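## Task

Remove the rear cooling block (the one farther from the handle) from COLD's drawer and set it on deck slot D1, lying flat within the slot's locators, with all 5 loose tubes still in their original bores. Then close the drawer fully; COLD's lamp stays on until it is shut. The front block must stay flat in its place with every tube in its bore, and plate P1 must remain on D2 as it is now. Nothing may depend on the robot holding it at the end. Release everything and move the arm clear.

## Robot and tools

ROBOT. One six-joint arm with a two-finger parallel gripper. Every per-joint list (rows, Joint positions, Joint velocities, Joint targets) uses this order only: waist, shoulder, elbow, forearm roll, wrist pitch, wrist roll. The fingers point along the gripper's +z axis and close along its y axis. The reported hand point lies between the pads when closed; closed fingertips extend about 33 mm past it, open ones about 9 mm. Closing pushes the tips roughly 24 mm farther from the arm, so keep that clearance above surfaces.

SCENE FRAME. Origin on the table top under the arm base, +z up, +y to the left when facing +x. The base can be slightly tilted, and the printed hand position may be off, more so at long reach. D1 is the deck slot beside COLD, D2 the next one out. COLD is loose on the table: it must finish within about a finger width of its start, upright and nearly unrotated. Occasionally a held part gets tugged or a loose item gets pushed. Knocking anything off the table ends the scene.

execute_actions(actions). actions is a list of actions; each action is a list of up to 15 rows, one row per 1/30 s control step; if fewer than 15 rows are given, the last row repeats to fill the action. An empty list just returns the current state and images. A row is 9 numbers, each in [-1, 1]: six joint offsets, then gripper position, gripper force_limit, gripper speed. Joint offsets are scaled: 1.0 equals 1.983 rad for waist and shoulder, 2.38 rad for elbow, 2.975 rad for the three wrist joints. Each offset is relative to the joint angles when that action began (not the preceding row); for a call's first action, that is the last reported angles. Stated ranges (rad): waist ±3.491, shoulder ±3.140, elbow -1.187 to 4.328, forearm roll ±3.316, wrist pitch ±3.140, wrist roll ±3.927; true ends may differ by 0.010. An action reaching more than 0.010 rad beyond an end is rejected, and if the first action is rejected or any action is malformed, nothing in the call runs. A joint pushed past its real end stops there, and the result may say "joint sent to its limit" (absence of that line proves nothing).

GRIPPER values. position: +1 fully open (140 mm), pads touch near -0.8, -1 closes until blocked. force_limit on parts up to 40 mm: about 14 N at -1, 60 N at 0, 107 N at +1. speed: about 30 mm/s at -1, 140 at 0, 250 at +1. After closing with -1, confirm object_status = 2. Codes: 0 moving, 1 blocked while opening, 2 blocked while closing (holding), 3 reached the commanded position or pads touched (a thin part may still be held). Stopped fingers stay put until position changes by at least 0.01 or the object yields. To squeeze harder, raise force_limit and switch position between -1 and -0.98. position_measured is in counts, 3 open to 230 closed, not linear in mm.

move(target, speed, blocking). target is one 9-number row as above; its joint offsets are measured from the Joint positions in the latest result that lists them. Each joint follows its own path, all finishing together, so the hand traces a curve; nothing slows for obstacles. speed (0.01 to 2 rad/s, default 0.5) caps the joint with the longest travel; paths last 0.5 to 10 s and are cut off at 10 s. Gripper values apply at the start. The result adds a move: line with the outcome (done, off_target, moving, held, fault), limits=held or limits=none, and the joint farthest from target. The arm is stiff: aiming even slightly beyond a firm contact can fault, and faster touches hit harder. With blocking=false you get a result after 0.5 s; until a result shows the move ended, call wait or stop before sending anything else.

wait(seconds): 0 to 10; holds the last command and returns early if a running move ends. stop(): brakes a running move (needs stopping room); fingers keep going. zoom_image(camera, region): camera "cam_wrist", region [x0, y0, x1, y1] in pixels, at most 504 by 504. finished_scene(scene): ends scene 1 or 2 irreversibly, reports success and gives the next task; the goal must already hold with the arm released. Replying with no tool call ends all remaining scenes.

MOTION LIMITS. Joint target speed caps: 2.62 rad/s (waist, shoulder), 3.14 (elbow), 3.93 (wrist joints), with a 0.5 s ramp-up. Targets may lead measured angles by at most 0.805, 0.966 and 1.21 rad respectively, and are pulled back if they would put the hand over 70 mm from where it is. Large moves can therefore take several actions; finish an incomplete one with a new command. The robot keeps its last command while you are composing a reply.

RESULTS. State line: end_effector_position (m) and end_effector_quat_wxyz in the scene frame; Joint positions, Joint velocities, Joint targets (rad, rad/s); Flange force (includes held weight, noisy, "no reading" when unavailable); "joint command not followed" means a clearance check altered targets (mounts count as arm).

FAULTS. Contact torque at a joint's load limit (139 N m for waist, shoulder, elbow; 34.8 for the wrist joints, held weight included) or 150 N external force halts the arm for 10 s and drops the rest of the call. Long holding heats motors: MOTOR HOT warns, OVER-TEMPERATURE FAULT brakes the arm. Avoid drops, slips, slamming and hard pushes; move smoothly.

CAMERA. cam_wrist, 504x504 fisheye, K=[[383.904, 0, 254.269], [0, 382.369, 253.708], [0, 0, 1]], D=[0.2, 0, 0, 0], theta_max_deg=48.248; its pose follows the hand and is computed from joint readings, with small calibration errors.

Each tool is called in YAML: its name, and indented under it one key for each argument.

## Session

execute_actions:
  actions: []

Scene clock: 0.00 s.
end_effector_position=(+0.6260, +0.0037, +0.1100) position_measured=3 object_status=3 end_effector_quat_wxyz=(-0.175, +0.332, +0.797, +0.473)
Joint names: [waist, shoulder, elbow, forearm roll, wrist pitch, wrist roll]
Joint positions: [-0.64   0.703  0.407 -1.4   -1.876 -1.41 ]
Joint velocities: [-0.  0. -0.  0.  0.  0.]
Flange force (N, the push that the arm receives, along the gripper's own x y z axes): no reading
Joint targets: [-0.640 0.703 0.407 -1.400 -1.876 -1.410]
camera_calibration (this result's frames):
cam_wrist: T_world_to_cam=[[0.793107, 0.271508, 0.54522, -0.557157], [0.575676, -0.626531, -0.525411, -0.290368], [0.198944, 0.730577, -0.653207, 0.129559], [0, 0, 0, 1]] pos_world=[0.583268, -0.125305, 0.23584]

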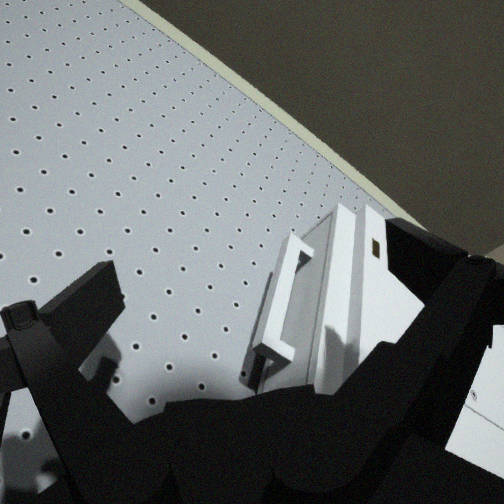

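move:
  target: [0,-0.25,0,0,0,0,1,0,0]
  speed: 0.6

move:
  target: [0.4528,-0.2648,-0.2546,0.4208,0.2971,0.4168,1,0,0]
  speed: 0.9

Scene clock: 1.83 s.
end_effector_position=(+0.6992, +0.1316, +0.3190) position_measured=3 object_status=3 end_effector_quat_wxyz=(-0.064, +0.138, +0.892, +0.426)
Joint names: [waist, shoulder, elbow, forearm roll, wrist pitch, wrist roll]
Joint positions: [-0.64   0.208  0.407 -1.4   -1.876 -1.41 ]
Joint velocities: [ 0.    -0.001 -0.001 -0.     0.    -0.   ]
Flange force (N, the push that the arm receives, along the gripper's own x y z axes): [1.9 3.1 -2.1]
Joint targets: [-0.640 0.208 0.407 -1.400 -1.876 -1.410]
move: done; limits=none; farthest joint: the shoulder, 0.001 radians from its target (0.496 radians at the start)
camera_calibration (this result's frames):
cam_wrist: T_world_to_cam=[[0.437799, 0.559635, 0.703663, -0.603839], [0.864544, -0.476864, -0.158637, -0.481291], [0.246773, 0.677798, -0.692599, 0.144186], [0, 0, 0, 1]] pos_world=[0.644876, 0.0106908, 0.448412]

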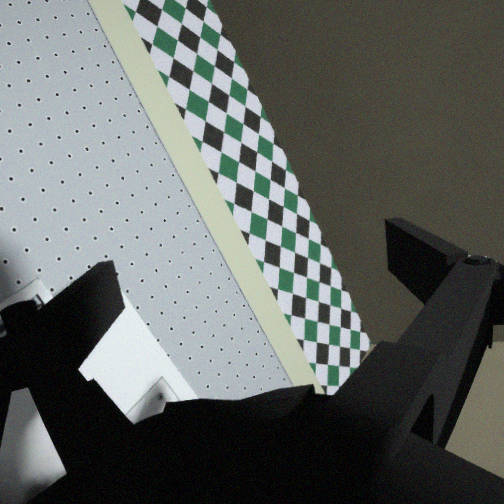

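Scene clock: 3.83 s.
end_effector_position=(+0.6113, +0.1483, +0.2032) position_measured=3 object_status=3 end_effector_quat_wxyz=(-0.003, +0.754, -0.657, +0.002)
Joint names: [waist, shoulder, elbow, forearm roll, wrist pitch, wrist roll]
Joint positions: [ 0.258 -0.317 -0.199 -0.148 -0.992 -0.17 ]
Joint velocities: [ 0.001 -0.001 -0.001  0.002  0.001  0.001]
Flange force (N, the push that the arm receives, along the gripper's own x y z axes): [0.0 3.2 -2.9]
Joint targets: [0.258 -0.317 -0.199 -0.148 -0.992 -0.170]
move: done; limits=none; farthest joint: the waist, 0.000 radians from its target (0.898 radians at the start)
camera_calibration (this result's frames):
cam_wrist: T_world_to_cam=[[-0.999949, 0.0100163, -0.00135073, 0.610418], [0.00928394, 0.963106, 0.268962, -0.193249], [0.0039949, 0.268936, -0.96315, 0.338327], [0, 0, 0, 1]] pos_world=[0.61083, 0.0890167, 0.378661]

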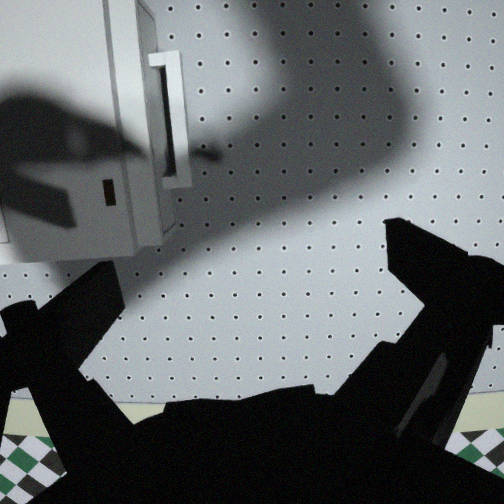

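move:
  target: [-0.09,0.04,0.02,-0.06,0,-0.44,1,0,0]
  speed: 1.2

move:
  target: [-0.0169,0.138,0.0456,-0.0055,0.0454,0,1,0,0]
  speed: 0.3

Scene clock: 8.43 s.
end_effector_position=(+0.6223, +0.1059, +0.1849) position_measured=3 object_status=3 end_effector_quat_wxyz=(+0.007, -0.081, +0.997, +0.019)
Joint names: [waist, shoulder, elbow, forearm roll, wrist pitch, wrist roll]
Joint positions: [ 0.08  -0.238 -0.152 -0.326 -0.992 -1.479]
Joint velocities: [ 0.    -0.     0.     0.001  0.    -0.001]
Flange force (N, the push that the arm receives, along the gripper's own x y z axes): [2.8 1.2 -3.4]
Joint targets: [0.080 -0.238 -0.152 -0.326 -0.992 -1.479]
move: done; limits=none; farthest joint: the waist, 0.000 radians from its target (0.179 radians at the start)
camera_calibration (this result's frames):
cam_wrist: T_world_to_cam=[[-0.0139257, 0.998999, 0.0425131, -0.104683], [0.960698, 0.00157866, 0.277593, -0.639438], [0.277248, 0.0447079, -0.959758, 0.18516], [0, 0, 0, 1]] pos_world=[0.561514, 0.0973091, 0.359663]

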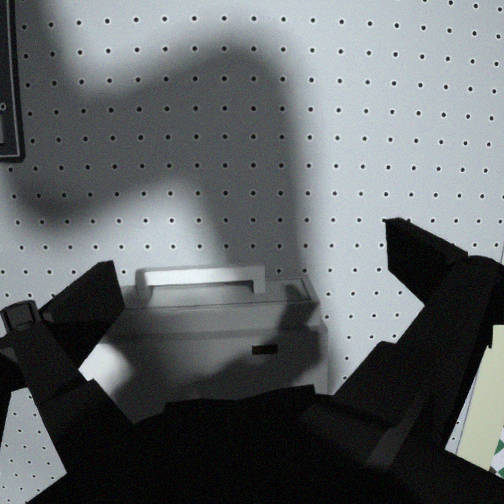

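Scene clock: 9.80 s.
end_effector_position=(+0.6678, +0.0635, +0.0805) position_measured=3 object_status=3 end_effector_quat_wxyz=(+0.001, -0.042, +0.999, -0.001)
Joint names: [waist, shoulder, elbow, forearm roll, wrist pitch, wrist roll]
Joint positions: [ 0.046  0.036 -0.043 -0.343 -0.857 -1.479]
Joint velocities: [-0.     0.001  0.    -0.     0.001 -0.   ]
Flange force (N, the push that the arm receives, along the gripper's own x y z axes): [1.9 0.2 -5.1]
Joint targets: [0.046 0.036 -0.043 -0.343 -0.857 -1.479]
move: done; limits=none; farthest joint: the waist, 0.000 radians from its target (0.033 radians at the start)
camera_calibration (this result's frames):
cam_wrist: T_world_to_cam=[[0.0645761, 0.997906, 0.00374939, -0.106465], [0.961076, -0.0632034, 0.268956, -0.649594], [0.26863, -0.0137647, -0.963145, 0.0839868], [0, 0, 0, 1]] pos_world=[0.608623, 0.0663413, 0.256003]

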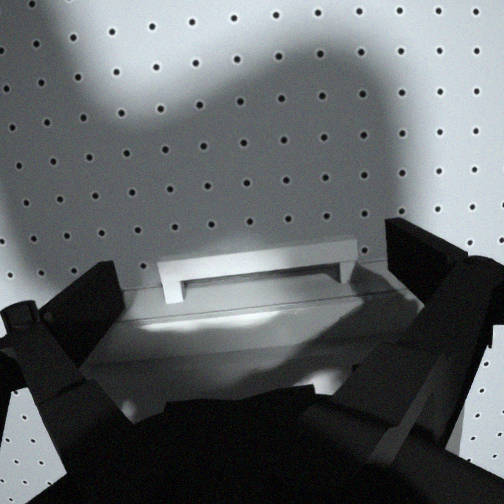

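move:
  target: [0.0112,0.0312,-0.0038,-0.0024,0.0247,-0.0084,1,0,0]
  speed: 0.1

move:
  target: [0,0,0,0,0,0,-1,-0.4,-0.5]

Scene clock: 12.03 s.
end_effector_position=(+0.6643, +0.0635, +0.0405) position_measured=3 object_status=3 end_effector_quat_wxyz=(+0.000, -0.026, +1.000, +0.000)
Joint names: [waist, shoulder, elbow, forearm roll, wrist pitch, wrist roll]
Joint positions: [ 0.068  0.097 -0.052 -0.35  -0.784 -1.504]
Joint velocities: [ 0.001  0.001 -0.002  0.001  0.001  0.   ]
Flange force (N, the push that the arm receives, along the gripper's own x y z axes): [1.8 0.1 -5.9]
Joint targets: [0.068 0.097 -0.052 -0.350 -0.784 -1.504]
move: done; limits=none; farthest joint: the waist, 0.000 radians from its target (0.022 radians at the start)
camera_calibration (this result's frames):
cam_wrist: T_world_to_cam=[[0.0949975, 0.995466, 0.00485061, -0.126173], [0.958874, -0.0928125, 0.268227, -0.632089], [0.267461, -0.0208297, -0.963344, 0.0476035], [0, 0, 0, 1]] pos_world=[0.605348, 0.0679269, 0.216014]

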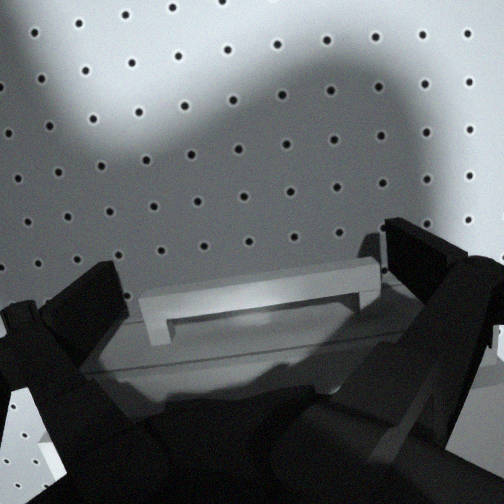

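Scene clock: 12.70 s.
end_effector_position=(+0.6644, +0.0636, +0.0406) position_measured=61 object_status=2 end_effector_quat_wxyz=(+0.000, -0.026, +1.000, +0.000)
Joint names: [waist, shoulder, elbow, forearm roll, wrist pitch, wrist roll]
Joint positions: [ 0.068  0.097 -0.052 -0.35  -0.784 -1.504]
Joint velocities: [-0.008  0.    -0.005  0.017  0.     0.001]
Flange force (N, the push that the arm receives, along the gripper's own x y z axes): [3.4 51.4 -26.5]
Joint targets: [0.068 0.097 -0.052 -0.350 -0.784 -1.504]
move: done; limits=none; farthest joint: the waist, 0.000 radians from its target (0.000 radians at the start)
camera_calibration (this result's frames):
cam_wrist: T_world_to_cam=[[0.0951205, 0.995453, 0.00512198, -0.126406], [0.958808, -0.0929999, 0.2684, -0.632148], [0.267656, -0.0206194, -0.963294, 0.0475213], [0, 0, 0, 1]] pos_world=[0.605413, 0.068021, 0.216093]

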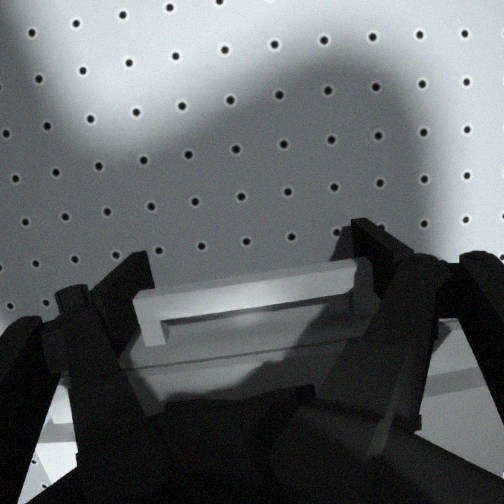

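move:
  target: [0,0,0,0,0,0,0.8,-0.4,-0.5]

move:
  target: [0.0017,-0.0003,0,0.001,0,0.0088,0.8,-0.4,-0.5]
  speed: 0.05

move:
  target: [0,0,0,0,0,0,-1,-0.4,-0.8]

Scene clock: 13.97 s.
end_effector_position=(+0.6644, +0.0636, +0.0405) position_measured=28 object_status=3 end_effector_quat_wxyz=(+0.000, -0.026, +1.000, +0.000)
Joint names: [waist, shoulder, elbow, forearm roll, wrist pitch, wrist roll]
Joint positions: [ 0.068  0.097 -0.052 -0.35  -0.784 -1.504]
Joint velocities: [-0.    -0.    -0.002  0.     0.    -0.   ]
Flange force (N, the push that the arm receives, along the gripper's own x y z axes): [2.0 0.5 -5.1]
Joint targets: [0.068 0.097 -0.052 -0.350 -0.784 -1.504]
move: done; limits=none; farthest joint: the waist, 0.000 radians from its target (0.000 radians at the start)
camera_calibration (this result's frames):
cam_wrist: T_world_to_cam=[[0.095117, 0.995453, 0.00510836, -0.126395], [0.958813, -0.0929933, 0.268386, -0.632143], [0.26764, -0.0206301, -0.963298, 0.0475278], [0, 0, 0, 1]] pos_world=[0.605409, 0.068016, 0.216087]

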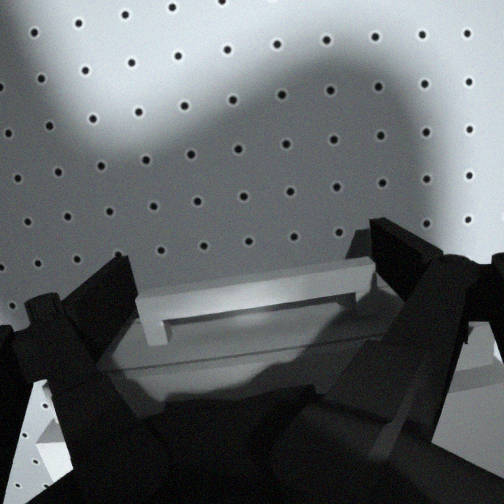

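Scene clock: 14.80 s.
end_effector_position=(+0.6645, +0.0651, +0.0405) position_measured=28 object_status=3 end_effector_quat_wxyz=(+0.000, -0.042, +0.999, +0.000)
Joint names: [waist, shoulder, elbow, forearm roll, wrist pitch, wrist roll]
Joint positions: [ 0.072  0.097 -0.052 -0.347 -0.784 -1.478]
Joint velocities: [-0.    -0.     0.     0.     0.     0.002]
Flange force (N, the push that the arm receives, along the gripper's own x y z axes): [0.6 -1.4 -5.4]
Joint targets: [0.072 0.097 -0.052 -0.347 -0.784 -1.477]
move: done; limits=none; farthest joint: the waist, 0.000 radians from its target (0.003 radians at the start)
camera_calibration (this result's frames):
cam_wrist: T_world_to_cam=[[0.064323, 0.997917, 0.00496161, -0.107604], [0.96138, -0.0632996, 0.267848, -0.635659], [0.267604, -0.0124588, -0.963449, 0.0470138], [0, 0, 0, 1]] pos_world=[0.60545, 0.0677291, 0.216089]

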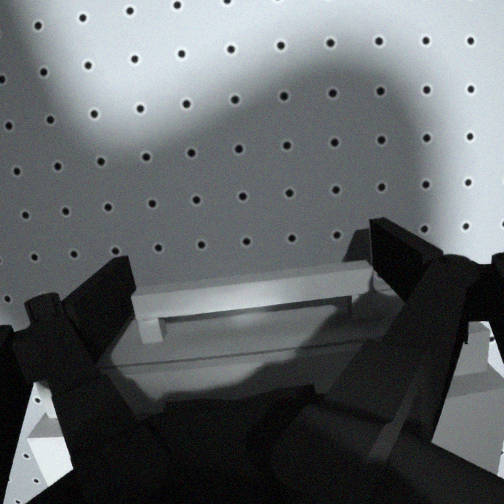

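Scene clock: 15.43 s.
end_effector_position=(+0.6645, +0.0651, +0.0406) position_measured=61 object_status=2 end_effector_quat_wxyz=(+0.000, -0.042, +0.999, +0.000)
Joint names: [waist, shoulder, elbow, forearm roll, wrist pitch, wrist roll]
Joint positions: [ 0.072  0.097 -0.052 -0.347 -0.784 -1.478]
Joint velocities: [ 0.     0.     0.001  0.     0.    -0.   ]
Flange force (N, the push that the arm receives, along the gripper's own x y z axes): [6.3 -6.1 -20.0]
Joint targets: [0.072 0.097 -0.052 -0.347 -0.784 -1.478]
move: done; limits=none; farthest joint: the waist, 0.000 radians from its target (0.000 radians at the start)
camera_calibration (this result's frames):
cam_wrist: T_world_to_cam=[[0.0640485, 0.997935, 0.00480014, -0.107384], [0.961393, -0.0629917, 0.267871, -0.635752], [0.26762, -0.0125419, -0.963443, 0.0471007], [0, 0, 0, 1]] pos_world=[0.60548, 0.067706, 0.216193]

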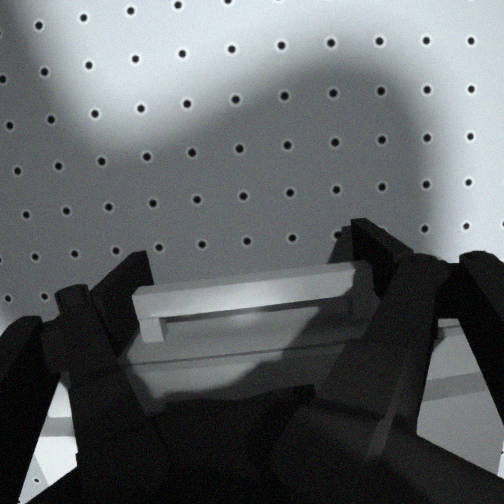

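move:
  target: [0.0126,-0.0512,-0.0797,-0.0046,0.0311,0.003,-1,-0.4,-0.8]
  speed: 0.07

move:
  target: [0,0,0,0,0,0,1,0,0]

move:
  target: [-0.027,-0.085,0.004,0.006,-0.0605,0.01,1,0,0]
  speed: 0.3

Scene clock: 19.30 s.
end_effector_position=(+0.6024, +0.0613, +0.0406) position_measured=61 object_status=2 end_effector_quat_wxyz=(+0.001, -0.041, +0.999, +0.000)
Joint names: [waist, shoulder, elbow, forearm roll, wrist pitch, wrist roll]
Joint positions: [ 0.097 -0.005 -0.242 -0.361 -0.692 -1.469]
Joint velocities: [ 0.     0.    -0.002 -0.001  0.     0.   ]
Flange force (N, the push that the arm receives, along the gripper's own x y z axes): [-3.0 2.9 -19.3]
Joint targets: [0.097 -0.005 -0.242 -0.361 -0.692 -1.469]
move: done; limits=none; farthest joint: the waist, 0.000 radians from its target (0.025 radians at the start)
camera_calibration (this result's frames):
cam_wrist: T_world_to_cam=[[0.0667478, 0.997756, 0.00532449, -0.101269], [0.960852, -0.0657154, 0.269156, -0.575857], [0.268902, -0.0128495, -0.963082, 0.0629287], [0, 0, 0, 1]] pos_world=[0.543151, 0.0640072, 0.21614]

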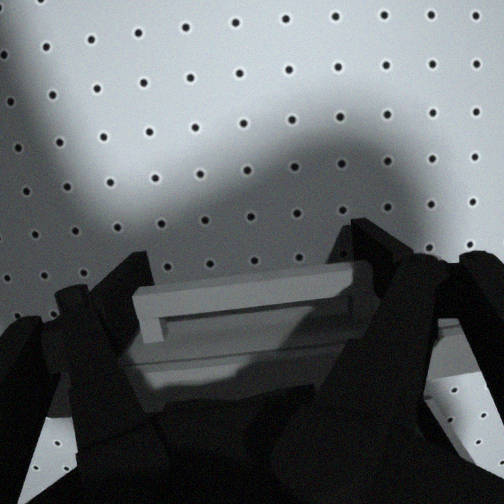

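Scene clock: 19.80 s.
end_effector_position=(+0.6024, +0.0614, +0.0406) position_measured=3 object_status=3 end_effector_quat_wxyz=(+0.001, -0.040, +0.999, +0.000)
Joint names: [waist, shoulder, elbow, forearm roll, wrist pitch, wrist roll]
Joint positions: [ 0.097 -0.005 -0.242 -0.361 -0.692 -1.469]
Joint velocities: [-0.    -0.     0.    -0.002  0.    -0.   ]
Flange force (N, the push that the arm receives, along the gripper's own x y z axes): [0.7 0.4 -3.6]
Joint targets: [0.097 -0.005 -0.242 -0.361 -0.692 -1.469]
move: done; limits=none; farthest joint: the waist, 0.000 radians from its target (0.000 radians at the start)
camera_calibration (this result's frames):
cam_wrist: T_world_to_cam=[[0.0668952, 0.997745, 0.00545416, -0.101408], [0.960839, -0.0658922, 0.269158, -0.575806], [0.26891, -0.0127648, -0.963081, 0.0629093], [0, 0, 0, 1]] pos_world=[0.543123, 0.0640412, 0.216122]

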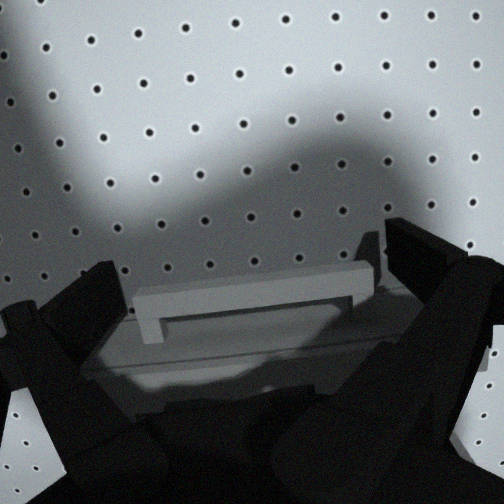

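Scene clock: 20.83 s.
end_effector_position=(+0.6039, +0.0628, +0.1329) position_measured=3 object_status=3 end_effector_quat_wxyz=(+0.004, -0.063, +0.998, +0.001)
Joint names: [waist, shoulder, elbow, forearm roll, wrist pitch, wrist roll]
Joint positions: [ 0.043 -0.173 -0.232 -0.343 -0.871 -1.439]
Joint velocities: [-0.001 -0.002  0.    -0.    -0.001 -0.   ]
Flange force (N, the push that the arm receives, along the gripper's own x y z axes): [2.4 0.9 -5.1]
Joint targets: [0.043 -0.174 -0.232 -0.343 -0.872 -1.439]
move: done; limits=none; farthest joint: the waist, 0.000 radians from its target (0.053 radians at the start)
camera_calibration (this result's frames):
cam_wrist: T_world_to_cam=[[0.0220296, 0.999735, 0.00664545, -0.0766563], [0.961352, -0.0230075, 0.274359, -0.605691], [0.274439, 0.000344589, -0.961604, 0.147059], [0, 0, 0, 1]] pos_world=[0.543612, 0.0626499, 0.308099]

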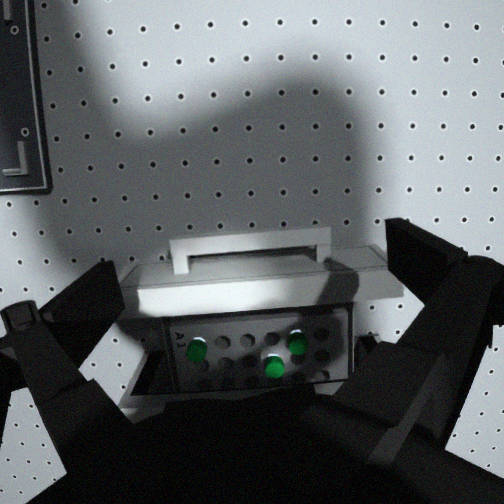

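move:
  target: [-0.1306,0.1215,0.1273,-0.045,-0.051,0.0736,-1,-0.5,0.5]
  speed: 0.4

Scene clock: 24.57 s.
end_effector_position=(+0.6835, -0.0356, +0.1385) position_measured=232 object_status=3 end_effector_quat_wxyz=(+0.007, -0.045, +0.999, -0.005)
Joint names: [waist, shoulder, elbow, forearm roll, wrist pitch, wrist roll]
Joint positions: [-0.216  0.067  0.071 -0.477 -1.023 -1.22 ]
Joint velocities: [-0.001 -0.     0.002 -0.    -0.     0.   ]
Flange force (N, the push that the arm receives, along the gripper's own x y z axes): [-0.5 -1.6 -4.4]
Joint targets: [-0.216 0.068 0.071 -0.477 -1.023 -1.220]
move: done; limits=none; farthest joint: the shoulder, 0.001 radians from its target (0.242 radians at the start)
camera_calibration (this result's frames):
cam_wrist: T_world_to_cam=[[0.0577415, 0.998322, -0.00428898, -0.00296366], [0.957855, -0.054189, 0.282093, -0.68577], [0.281388, -0.0203967, -0.959377, 0.124809], [0, 0, 0, 1]] pos_world=[0.62192, -0.0316568, 0.313177]

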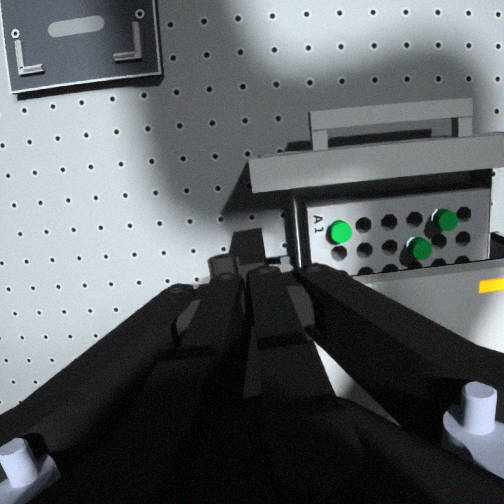

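move:
  target: [0.01,-0.003,0,0.005,0,-0.007,-1,-0.5,0.5]
  speed: 0.15

move:
  target: [0.0177,0.0323,-0.0034,-0.0034,0.0205,-0.0057,-1,-0.5,0.5]
  speed: 0.08

Scene clock: 26.20 s.
end_effector_position=(+0.6846, -0.0271, +0.1386) position_measured=232 object_status=3 end_effector_quat_wxyz=(+0.005, -0.047, +0.999, -0.006)
Joint names: [waist, shoulder, elbow, forearm roll, wrist pitch, wrist roll]
Joint positions: [-0.196  0.062  0.071 -0.462 -1.023 -1.241]
Joint velocities: [ 0.001 -0.     0.002  0.001 -0.    -0.001]
Flange force (N, the push that the arm receives, along the gripper's own x y z axes): [2.3 2.1 -3.2]
Joint targets: [-0.196 0.061 0.071 -0.462 -1.023 -1.241]
move: done; limits=none; farthest joint: the waist, 0.000 radians from its target (0.020 radians at the start)
camera_calibration (this result's frames):
cam_wrist: T_world_to_cam=[[0.0535256, 0.998551, -0.00557445, -0.00850017], [0.959202, -0.0498628, 0.278289, -0.686736], [0.277608, -0.0202426, -0.960481, 0.127447], [0, 0, 0, 1]] pos_world=[0.623793, -0.0231749, 0.313474]

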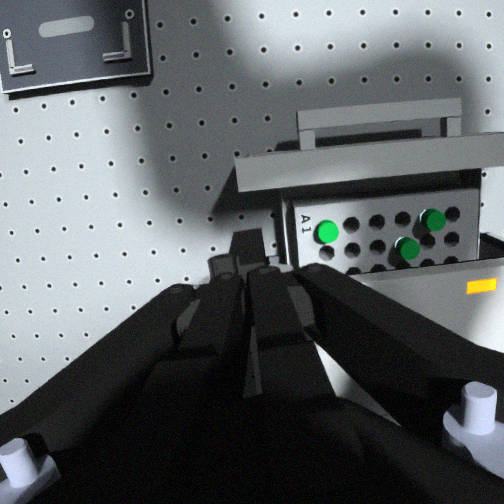

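Scene clock: 27.33 s.
end_effector_position=(+0.6798, -0.0236, +0.0927) position_measured=232 object_status=3 end_effector_quat_wxyz=(-0.003, -0.036, +0.999, +0.000)
Joint names: [waist, shoulder, elbow, forearm roll, wrist pitch, wrist roll]
Joint positions: [-0.161  0.125  0.063 -0.472 -0.962 -1.258]
Joint velocities: [ 0.001  0.     0.001 -0.     0.001 -0.   ]
Flange force (N, the push that the arm receives, along the gripper's own x y z axes): [0.0 -0.5 -2.3]
Joint targets: [-0.161 0.126 0.063 -0.472 -0.962 -1.258]
move: done; limits=none; farthest joint: the shoulder, 0.001 radians from its target (0.065 radians at the start)
camera_calibration (this result's frames):
cam_wrist: T_world_to_cam=[[0.0764168, 0.997065, 0.00474349, -0.0285296], [0.962316, -0.0749971, 0.261388, -0.670268], [0.260976, -0.0154097, -0.965222, 0.0966535], [0, 0, 0, 1]] pos_world=[0.621966, -0.020333, 0.268627]

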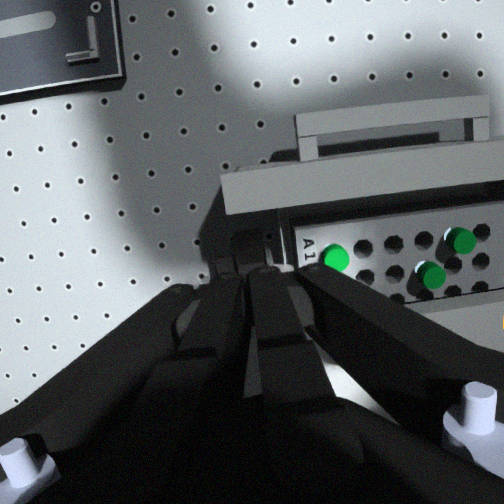

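move:
  target: [-0.0125,-0.076,-0.12,-0.02,0.035,0.033,-1,-0.5,0.5]
  speed: 0.1

Scene clock: 31.07 s.
end_effector_position=(+0.5780, -0.0358, +0.0924) position_measured=232 object_status=3 end_effector_quat_wxyz=(-0.005, -0.031, +0.999, -0.001)
Joint names: [waist, shoulder, elbow, forearm roll, wrist pitch, wrist roll]
Joint positions: [-0.186 -0.025 -0.223 -0.532 -0.858 -1.159]
Joint velocities: [-0.    -0.001 -0.     0.     0.     0.   ]
Flange force (N, the push that the arm receives, along the gripper's own x y z axes): [-1.8 -1.3 -4.7]
Joint targets: [-0.186 -0.025 -0.223 -0.532 -0.858 -1.159]
move: done; limits=none; farthest joint: the shoulder, 0.001 radians from its target (0.151 radians at the start)
camera_calibration (this result's frames):
cam_wrist: T_world_to_cam=[[0.0848418, 0.996393, 0.00168552, -0.0132009], [0.962514, -0.0823942, 0.258415, -0.573289], [0.257622, -0.0203021, -0.966032, 0.124574], [0, 0, 0, 1]] pos_world=[0.520825, -0.0315532, 0.268512]

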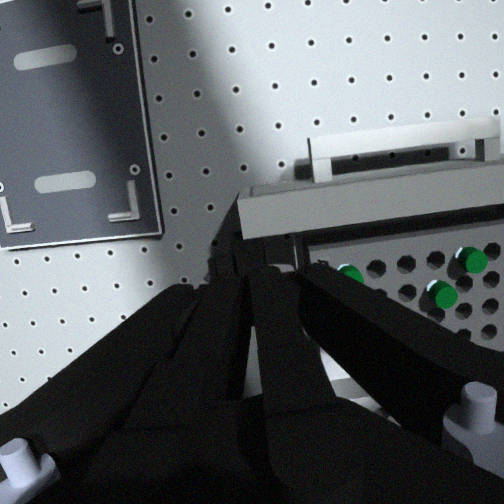

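move:
  target: [-0.007,-0.0807,-0.1193,-0.023,0.0316,0.037,-1,-0.5,0.5]
  speed: 0.1

move:
  target: [-0.025,-0.035,0.018,0.008,-0.04,0,-1,-0.5,0.5]
  speed: 0.25

Scene clock: 34.73 s.
end_effector_position=(+0.4662, -0.0383, +0.0911) position_measured=232 object_status=3 end_effector_quat_wxyz=(-0.007, -0.034, +0.999, -0.001)
Joint names: [waist, shoulder, elbow, forearm roll, wrist pitch, wrist roll]
Joint positions: [-0.2   -0.185 -0.506 -0.6   -0.764 -1.049]
Joint velocities: [-0.    -0.    -0.002 -0.     0.     0.001]
Flange force (N, the push that the arm receives, along the gripper's own x y z axes): [-60.3 10.8 -17.8]
Joint targets: [-0.200 -0.185 -0.507 -0.600 -0.764 -1.049]
move: done; limits=none; farthest joint: the waist, 0.000 radians from its target (0.014 radians at the start)
camera_calibration (this result's frames):
cam_wrist: T_world_to_cam=[[0.0806393, 0.996742, 0.00148053, 0.000763735], [0.963809, -0.0783534, 0.25482, -0.465656], [0.254106, -0.0191216, -0.966987, 0.153901], [0, 0, 0, 1]] pos_world=[0.409634, -0.0343041, 0.267477]

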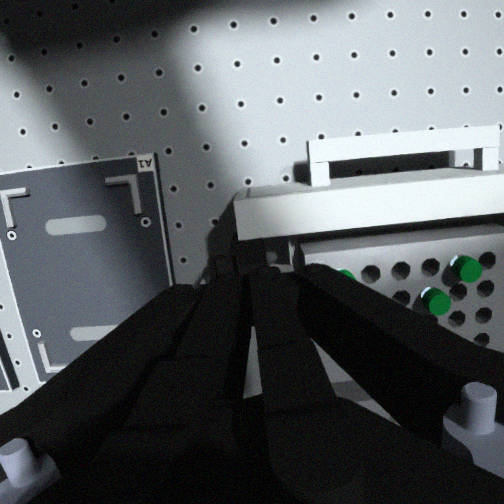

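Scene clock: 35.63 s.
end_effector_position=(+0.4801, -0.0352, +0.1350) position_measured=232 object_status=3 end_effector_quat_wxyz=(-0.005, -0.045, +0.999, +0.002)
Joint names: [waist, shoulder, elbow, forearm roll, wrist pitch, wrist roll]
Joint positions: [-0.249 -0.255 -0.464 -0.576 -0.883 -1.049]
Joint velocities: [-0.    -0.001 -0.    -0.001 -0.001 -0.   ]
Flange force (N, the push that the arm receives, along the gripper's own x y z axes): [1.3 -5.5 -5.1]
Joint targets: [-0.249 -0.255 -0.464 -0.576 -0.883 -1.049]
move: done; limits=none; farthest joint: the elbow, 0.001 radians from its target (0.043 radians at the start)
camera_calibration (this result's frames):
cam_wrist: T_world_to_cam=[[0.0569917, 0.998341, 0.00823822, 0.0070244], [0.964393, -0.0571845, 0.258218, -0.490002], [0.25826, -0.00677139, -0.966052, 0.191157], [0, 0, 0, 1]] pos_world=[0.422786, -0.0337389, 0.311137]

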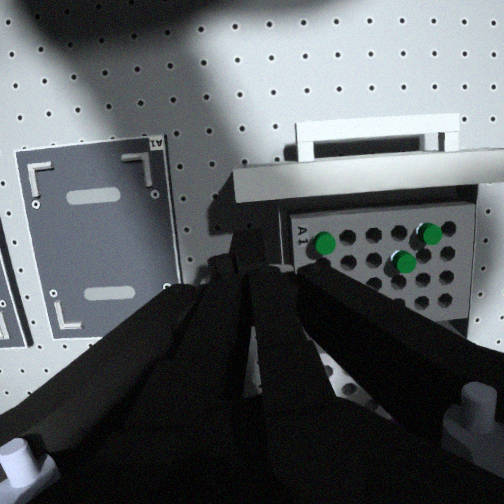

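move:
  target: [0.1442,0.0883,0.1378,0.078,0.001,0.38,0.42,0,0]
  speed: 0.8

Scene clock: 49.23 s.
end_effector_position=(+0.6363, +0.0595, +0.1174) position_measured=76 object_status=3 end_effector_quat_wxyz=(+0.001, +0.731, -0.682, +0.003)
Joint names: [waist, shoulder, elbow, forearm roll, wrist pitch, wrist roll]
Joint positions: [ 0.033 -0.081 -0.136 -0.34  -0.883  0.081]
Joint velocities: [-0.    -0.    -0.    -0.    -0.    -0.001]
Flange force (N, the push that the arm receives, along the gripper's own x y z axes): [1.6 9.6 -32.6]
Joint targets: [0.033 -0.081 -0.136 -0.340 -0.883 0.081]
FORCE FAULT: contact force on the arm reached its limit, and the arm stopped for 10 seconds. The contact can be on any part of the arm, not only on its tool. That time counts as 20 of the actions that you can send in this scene. The arm's remaining commands of this call were not run. The arm holds still and accepts commands again. Move the arm away from the contact; if what it grips holds it there, let go first. Pushing or pulling that hard again can fault the arm again.
move: fault; limits=none; farthest joint: the waist, 0.004 radians from its target (0.286 radians at the start)
camera_calibration (this result's frames):
cam_wrist: T_world_to_cam=[[-0.996979, 0.0776438, 0.00185329, 0.629851], [0.0754021, 0.961925, 0.262708, -0.126131], [0.0186149, 0.262054, -0.964874, 0.270839], [0, 0, 0, 1]] pos_world=[0.632417, 0.00144978, 0.293294]

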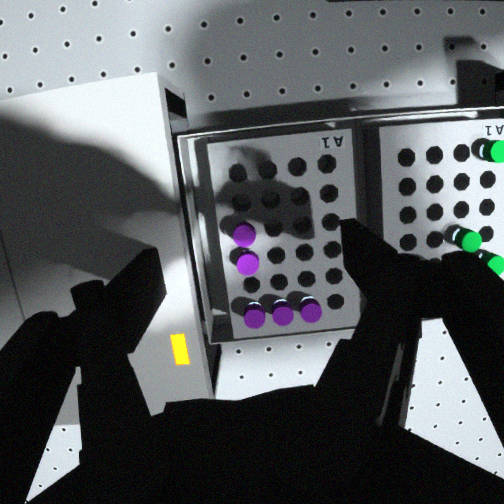

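move:
  target: [-0.008,-0.03,-0.003,0.002,-0.017,0,1,0,0]
  speed: 0.1

move:
  target: [0.004,-0.012,-0.02,0,0.008,-0.54,1,0,0]
  speed: 1.2

move:
  target: [0.0113,0.0335,-0.004,-0.006,0.0266,0,1,0,0]
  speed: 0.12

Scene clock: 53.40 s.
end_effector_position=(+0.6315, +0.0592, +0.1484) position_measured=3 object_status=3 end_effector_quat_wxyz=(+0.001, +0.733, -0.680, +0.005)
Joint names: [waist, shoulder, elbow, forearm roll, wrist pitch, wrist roll]
Joint positions: [ 0.018 -0.141 -0.143 -0.334 -0.934  0.081]
Joint velocities: [-0.    -0.002 -0.001  0.001 -0.001 -0.   ]
Flange force (N, the push that the arm receives, along the gripper's own x y z axes): [1.1 0.7 -2.9]
Joint targets: [0.018 -0.141 -0.143 -0.334 -0.934 0.081]
move: done; limits=none; farthest joint: the waist, 0.000 radians from its target (0.016 radians at the start)
camera_calibration (this result's frames):
cam_wrist: T_world_to_cam=[[-0.99737, 0.0724433, -0.00235462, 0.626291], [0.0693381, 0.963075, 0.260152, -0.129547], [0.0211139, 0.259305, -0.965565, 0.299578], [0, 0, 0, 1]] pos_world=[0.627301, 0.00171101, 0.324439]

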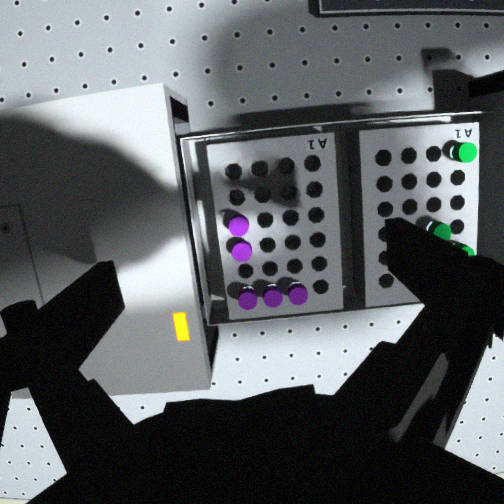

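Scene clock: 55.40 s.
end_effector_position=(+0.6161, +0.0580, +0.1445) position_measured=3 object_status=3 end_effector_quat_wxyz=(+0.002, -0.020, +1.000, -0.004)
Joint names: [waist, shoulder, elbow, forearm roll, wrist pitch, wrist roll]
Joint positions: [ 0.026 -0.164 -0.191 -0.334 -0.91  -1.526]
Joint velocities: [-0.    -0.001 -0.001  0.     0.    -0.001]
Flange force (N, the push that the arm receives, along the gripper's own x y z axes): [3.3 0.5 -4.1]
Joint targets: [0.026 -0.164 -0.191 -0.334 -0.910 -1.526]
move: done; limits=none; farthest joint: the waist, 0.000 radians from its target (0.008 radians at the start)
camera_calibration (this result's frames):
cam_wrist: T_world_to_cam=[[0.108044, 0.994141, -0.00314551, -0.123474], [0.956376, -0.103075, 0.273351, -0.612825], [0.271426, -0.0325423, -0.961909, 0.158636], [0, 0, 0, 1]] pos_world=[0.556374, 0.064746, 0.319722]

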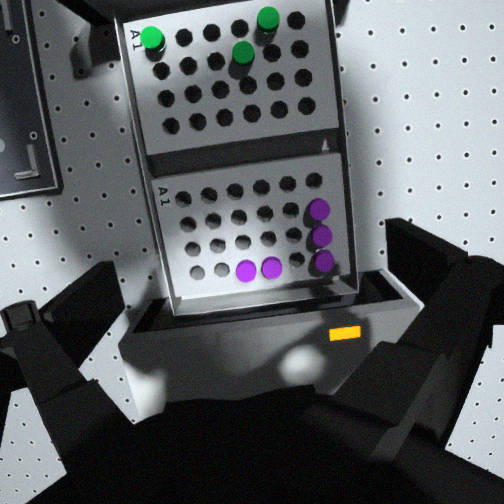

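Scene clock: 56.43 s.
end_effector_position=(+0.6165, +0.0601, +0.1042) position_measured=3 object_status=3 end_effector_quat_wxyz=(+0.003, -0.013, +1.000, +0.001)
Joint names: [waist, shoulder, elbow, forearm roll, wrist pitch, wrist roll]
Joint positions: [ 0.048 -0.098 -0.2   -0.352 -0.831 -1.526]
Joint velocities: [ 0.     0.001  0.001 -0.001  0.001 -0.   ]
Flange force (N, the push that the arm receives, along the gripper's own x y z axes): [1.9 -0.9 -4.2]
Joint targets: [0.048 -0.098 -0.200 -0.352 -0.831 -1.526]
move: done; limits=none; farthest joint: the waist, 0.001 radians from its target (0.023 radians at the start)
camera_calibration (this result's frames):
cam_wrist: T_world_to_cam=[[0.121883, 0.992523, 0.0065569, -0.135127], [0.954754, -0.119045, 0.27253, -0.599977], [0.271273, -0.0269565, -0.962125, 0.119596], [0, 0, 0, 1]] pos_world=[0.556857, 0.0659157, 0.279464]

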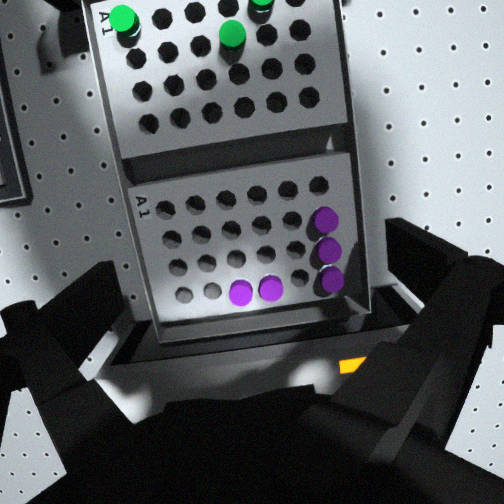

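zoom_image:
  camera: "cam_wrist"
  region: [90,110,410,400]

Region (90, 110, 410, 400) of cam_wrist's 504x504 image, scaled by 1.575, with more detail than that image has; it fills the top 457 rows of this view, and the rest is white.

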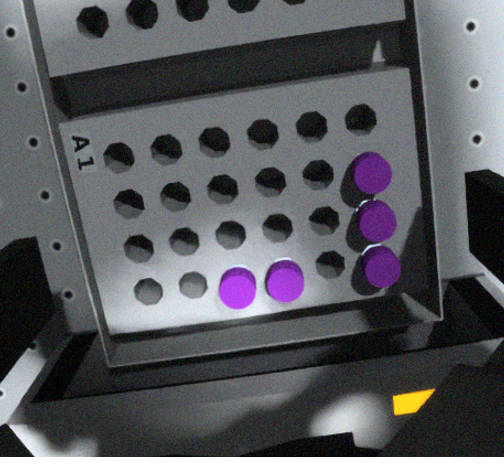

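move:
  target: [-0.011,-0.045,-0.01,0.006,-0.02,0,0.4,0,0]
  speed: 0.2

move:
  target: [0.02,-0.05,-0.07,0,0.08,0.5264,0.4,0,0]
  speed: 1

move:
  target: [0.0121,0.0254,-0.0082,-0.007,0.0265,0,0.4,0,0]
  speed: 0.08

Scene clock: 65.53 s.
end_effector_position=(+0.6082, +0.0556, +0.1455) position_measured=78 object_status=3 end_effector_quat_wxyz=(+0.007, -0.019, +1.000, -0.005)
Joint names: [waist, shoulder, elbow, forearm roll, wrist pitch, wrist roll]
Joint positions: [ 0.026 -0.187 -0.224 -0.334 -0.89  -1.526]
Joint velocities: [-0.    -0.001 -0.002 -0.001 -0.001  0.   ]
Flange force (N, the push that the arm receives, along the gripper's own x y z axes): [0.4 -0.6 -3.7]
Joint targets: [0.026 -0.187 -0.224 -0.334 -0.890 -1.526]
move: done; limits=none; farthest joint: the waist, 0.000 radians from its target (0.022 radians at the start)
camera_calibration (this result's frames):
cam_wrist: T_world_to_cam=[[0.110237, 0.993898, -0.00394326, -0.121342], [0.953507, -0.104636, 0.282622, -0.605313], [0.280484, -0.0349152, -0.959223, 0.155945], [0, 0, 0, 1]] pos_world=[0.546806, 0.062709, 0.320182]

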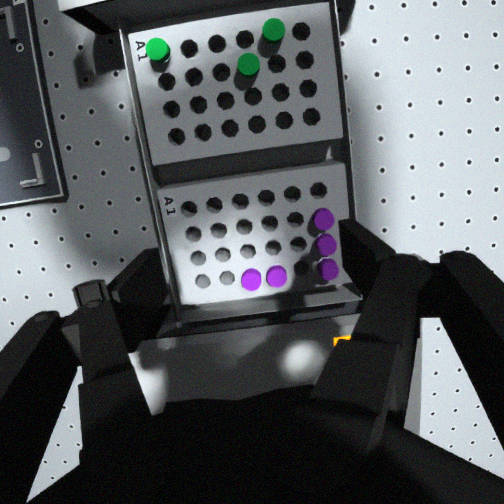

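Scene clock: 67.70 s.
end_effector_position=(+0.6095, +0.0577, +0.1420) position_measured=78 object_status=3 end_effector_quat_wxyz=(-0.060, +0.720, -0.688, +0.064)
Joint names: [waist, shoulder, elbow, forearm roll, wrist pitch, wrist roll]
Joint positions: [ 0.066 -0.286 -0.39  -0.334 -0.652  0.04 ]
Joint velocities: [-0.    -0.001  0.001 -0.     0.     0.001]
Flange force (N, the push that the arm receives, along the gripper's own x y z axes): [1.2 1.3 -5.6]
Joint targets: [0.066 -0.286 -0.391 -0.334 -0.652 0.040]
move: done; limits=none; farthest joint: the waist, 0.000 radians from its target (0.040 radians at the start)
camera_calibration (this result's frames):
cam_wrist: T_world_to_cam=[[-0.980261, 0.101439, -0.1697, 0.616101], [0.0508369, 0.958806, 0.279475, -0.116117], [0.191059, 0.265332, -0.945037, 0.187453], [0, 0, 0, 1]] pos_world=[0.574029, -0.000900335, 0.314154]

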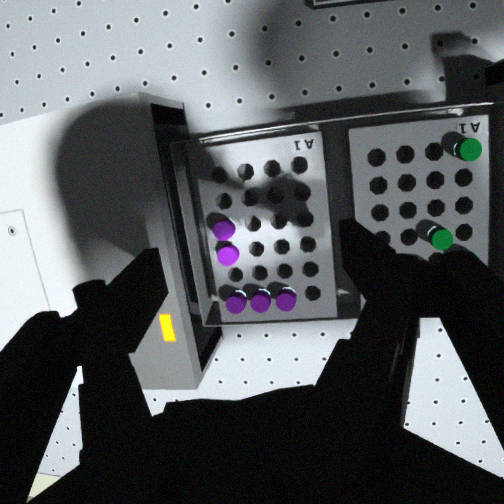

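Scene clock: 69.03 s.
end_effector_position=(+0.6068, +0.0609, +0.1110) position_measured=78 object_status=3 end_effector_quat_wxyz=(-0.066, +0.715, -0.693, +0.062)
Joint names: [waist, shoulder, elbow, forearm roll, wrist pitch, wrist roll]
Joint positions: [ 0.09  -0.236 -0.41  -0.354 -0.573  0.04 ]
Joint velocities: [ 0.     0.001 -0.001  0.001  0.001  0.   ]
Flange force (N, the push that the arm receives, along the gripper's own x y z axes): [1.7 -0.9 -3.6]
Joint targets: [0.090 -0.236 -0.410 -0.355 -0.573 0.040]
move: done; limits=none; farthest joint: the waist, 0.000 radians from its target (0.024 radians at the start)
camera_calibration (this result's frames):
cam_wrist: T_world_to_cam=[[-0.977973, 0.116292, -0.173337, 0.605888], [0.0619837, 0.954763, 0.290837, -0.118094], [0.199318, 0.273687, -0.94094, 0.151802], [0, 0, 0, 1]] pos_world=[0.569605, 0.000745642, 0.282206]

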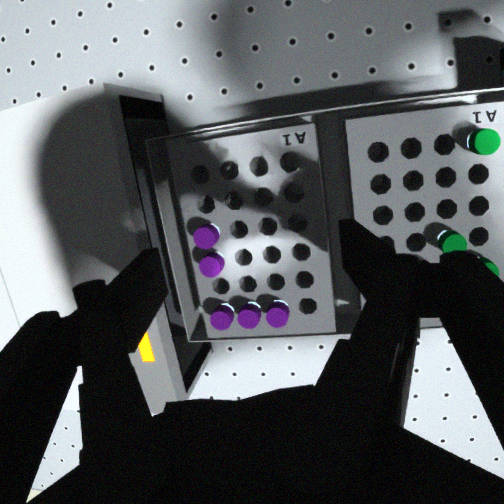

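move:
  target: [0.0082,0.035,0.0045,-0.0027,0.0188,0,0.4,0,0]
  speed: 0.04

zoom_image:
  camera: "cam_wrist"
  region: [40,100,420,400]

Scene clock: 71.67 s.
end_effector_position=(+0.6102, +0.0605, +0.0813) position_measured=78 object_status=3 end_effector_quat_wxyz=(-0.063, +0.713, -0.696, +0.061)
Joint names: [waist, shoulder, elbow, forearm roll, wrist pitch, wrist roll]
Joint positions: [ 0.106 -0.167 -0.399 -0.363 -0.518  0.04 ]
Joint velocities: [-0.     0.001  0.001 -0.     0.001  0.   ]
Flange force (N, the push that the arm receives, along the gripper's own x y z axes): [2.2 0.6 -7.0]
Joint targets: [0.106 -0.167 -0.399 -0.363 -0.517 0.040]
move: done; limits=none; farthest joint: the waist, 0.000 radians from its target (0.016 radians at the start)
camera_calibration (this result's frames):
cam_wrist: T_world_to_cam=[[-0.977905, 0.123219, -0.168876, 0.603337], [0.0702834, 0.954588, 0.289519, -0.114245], [0.196881, 0.271253, -0.942157, 0.125008], [0, 0, 0, 1]] pos_world=[0.573424, 0.000805972, 0.252742]

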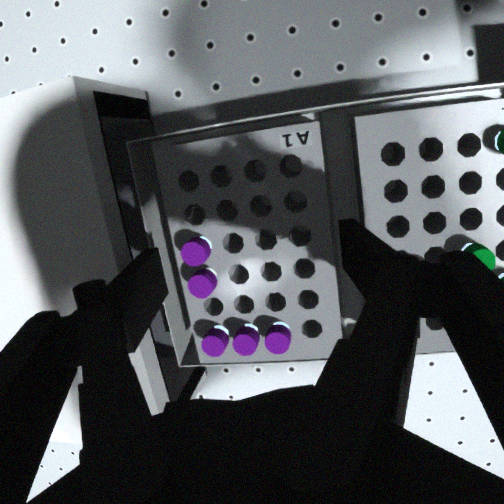

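Region (40, 100, 420, 400) of cam_wrist's 504x504 image, scaled by 1.326, with more detail than that image has; it fills the top 398 rows of this view, and the rest is white.

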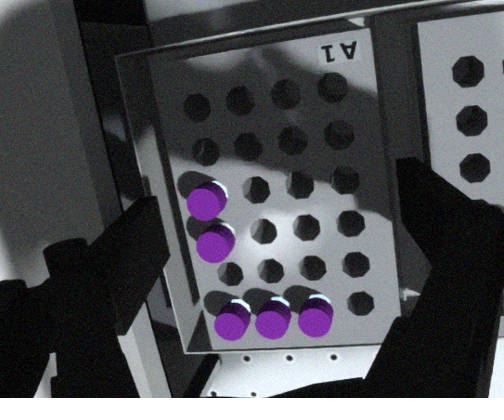

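move:
  target: [0.0022,0.0093,0.0013,-0.0007,0.0051,0,0.38,0,0]
  speed: 0.02

zoom_image:
  camera: "cam_wrist"
  region: [40,100,420,400]

Scene clock: 73.30 s.
end_effector_position=(+0.6111, +0.0604, +0.0734) position_measured=81 object_status=3 end_effector_quat_wxyz=(-0.063, +0.712, -0.696, +0.061)
Joint names: [waist, shoulder, elbow, forearm roll, wrist pitch, wrist roll]
Joint positions: [ 0.11  -0.148 -0.396 -0.365 -0.502  0.04 ]
Joint velocities: [0.    0.002 0.001 0.    0.001 0.   ]
Flange force (N, the push that the arm receives, along the gripper's own x y z axes): [0.2 3.1 -9.0]
Joint targets: [0.110 -0.148 -0.396 -0.365 -0.502 0.040]
move: done; limits=none; farthest joint: the forearm roll, 0.001 radians from its target (0.003 radians at the start)
camera_calibration (this result's frames):
cam_wrist: T_world_to_cam=[[-0.977806, 0.12484, -0.168257, 0.602665], [0.0721461, 0.954604, 0.289008, -0.11304], [0.196699, 0.270455, -0.942424, 0.117648], [0, 0, 0, 1]] pos_world=[0.574304, 0.000853482, 0.244946]

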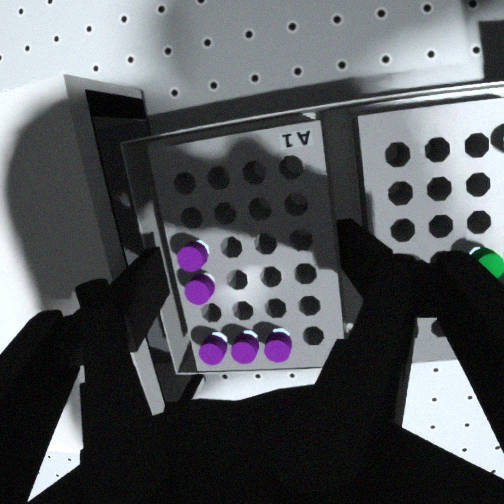

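Region (40, 100, 420, 400) of cam_wrist's 504x504 image, scaled by 1.326, with more detail than that image has; it fills the top 398 rows of this view, and the rest is white.

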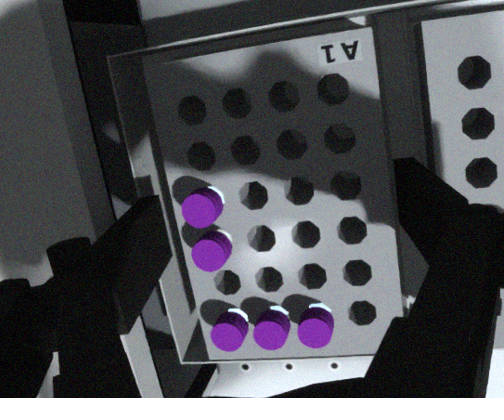

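move:
  target: [0.0014,0.0058,0.0008,-0.0005,0.0032,0,0.41,0,0]
  speed: 0.012

zoom_image:
  camera: "cam_wrist"
  region: [40,100,420,400]

Scene clock: 75.37 s.
end_effector_position=(+0.6115, +0.0603, +0.0685) position_measured=77 object_status=3 end_effector_quat_wxyz=(-0.063, +0.712, -0.697, +0.061)
Joint names: [waist, shoulder, elbow, forearm roll, wrist pitch, wrist roll]
Joint positions: [ 0.113 -0.137 -0.394 -0.366 -0.493  0.04 ]
Joint velocities: [ 0.     0.001  0.     0.     0.001 -0.   ]
Flange force (N, the push that the arm receives, along the gripper's own x y z axes): [2.0 -0.4 -6.6]
Joint targets: [0.113 -0.137 -0.394 -0.366 -0.493 0.040]
move: done; limits=none; farthest joint: the waist, 0.000 radians from its target (0.002 radians at the start)
camera_calibration (this result's frames):
cam_wrist: T_world_to_cam=[[-0.977727, 0.12596, -0.16788, 0.602133], [0.0733948, 0.95458, 0.288773, -0.112372], [0.196629, 0.27002, -0.942564, 0.112988], [0, 0, 0, 1]] pos_world=[0.574753, 0.000913874, 0.240034]

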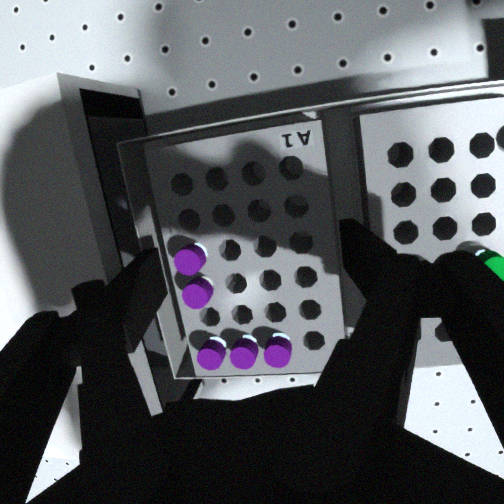

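Region (40, 100, 420, 400) of cam_wrist's 504x504 image, scaled by 1.326, with more detail than that image has; it fills the top 398 rows of this view, and the rest is white.

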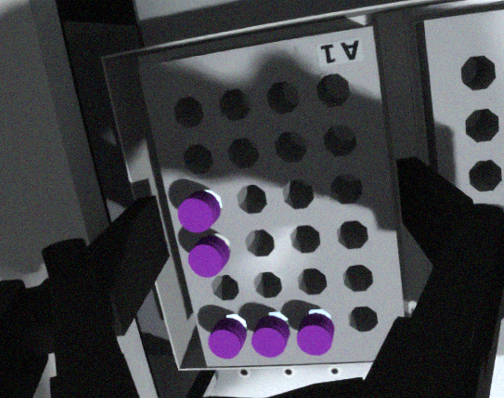

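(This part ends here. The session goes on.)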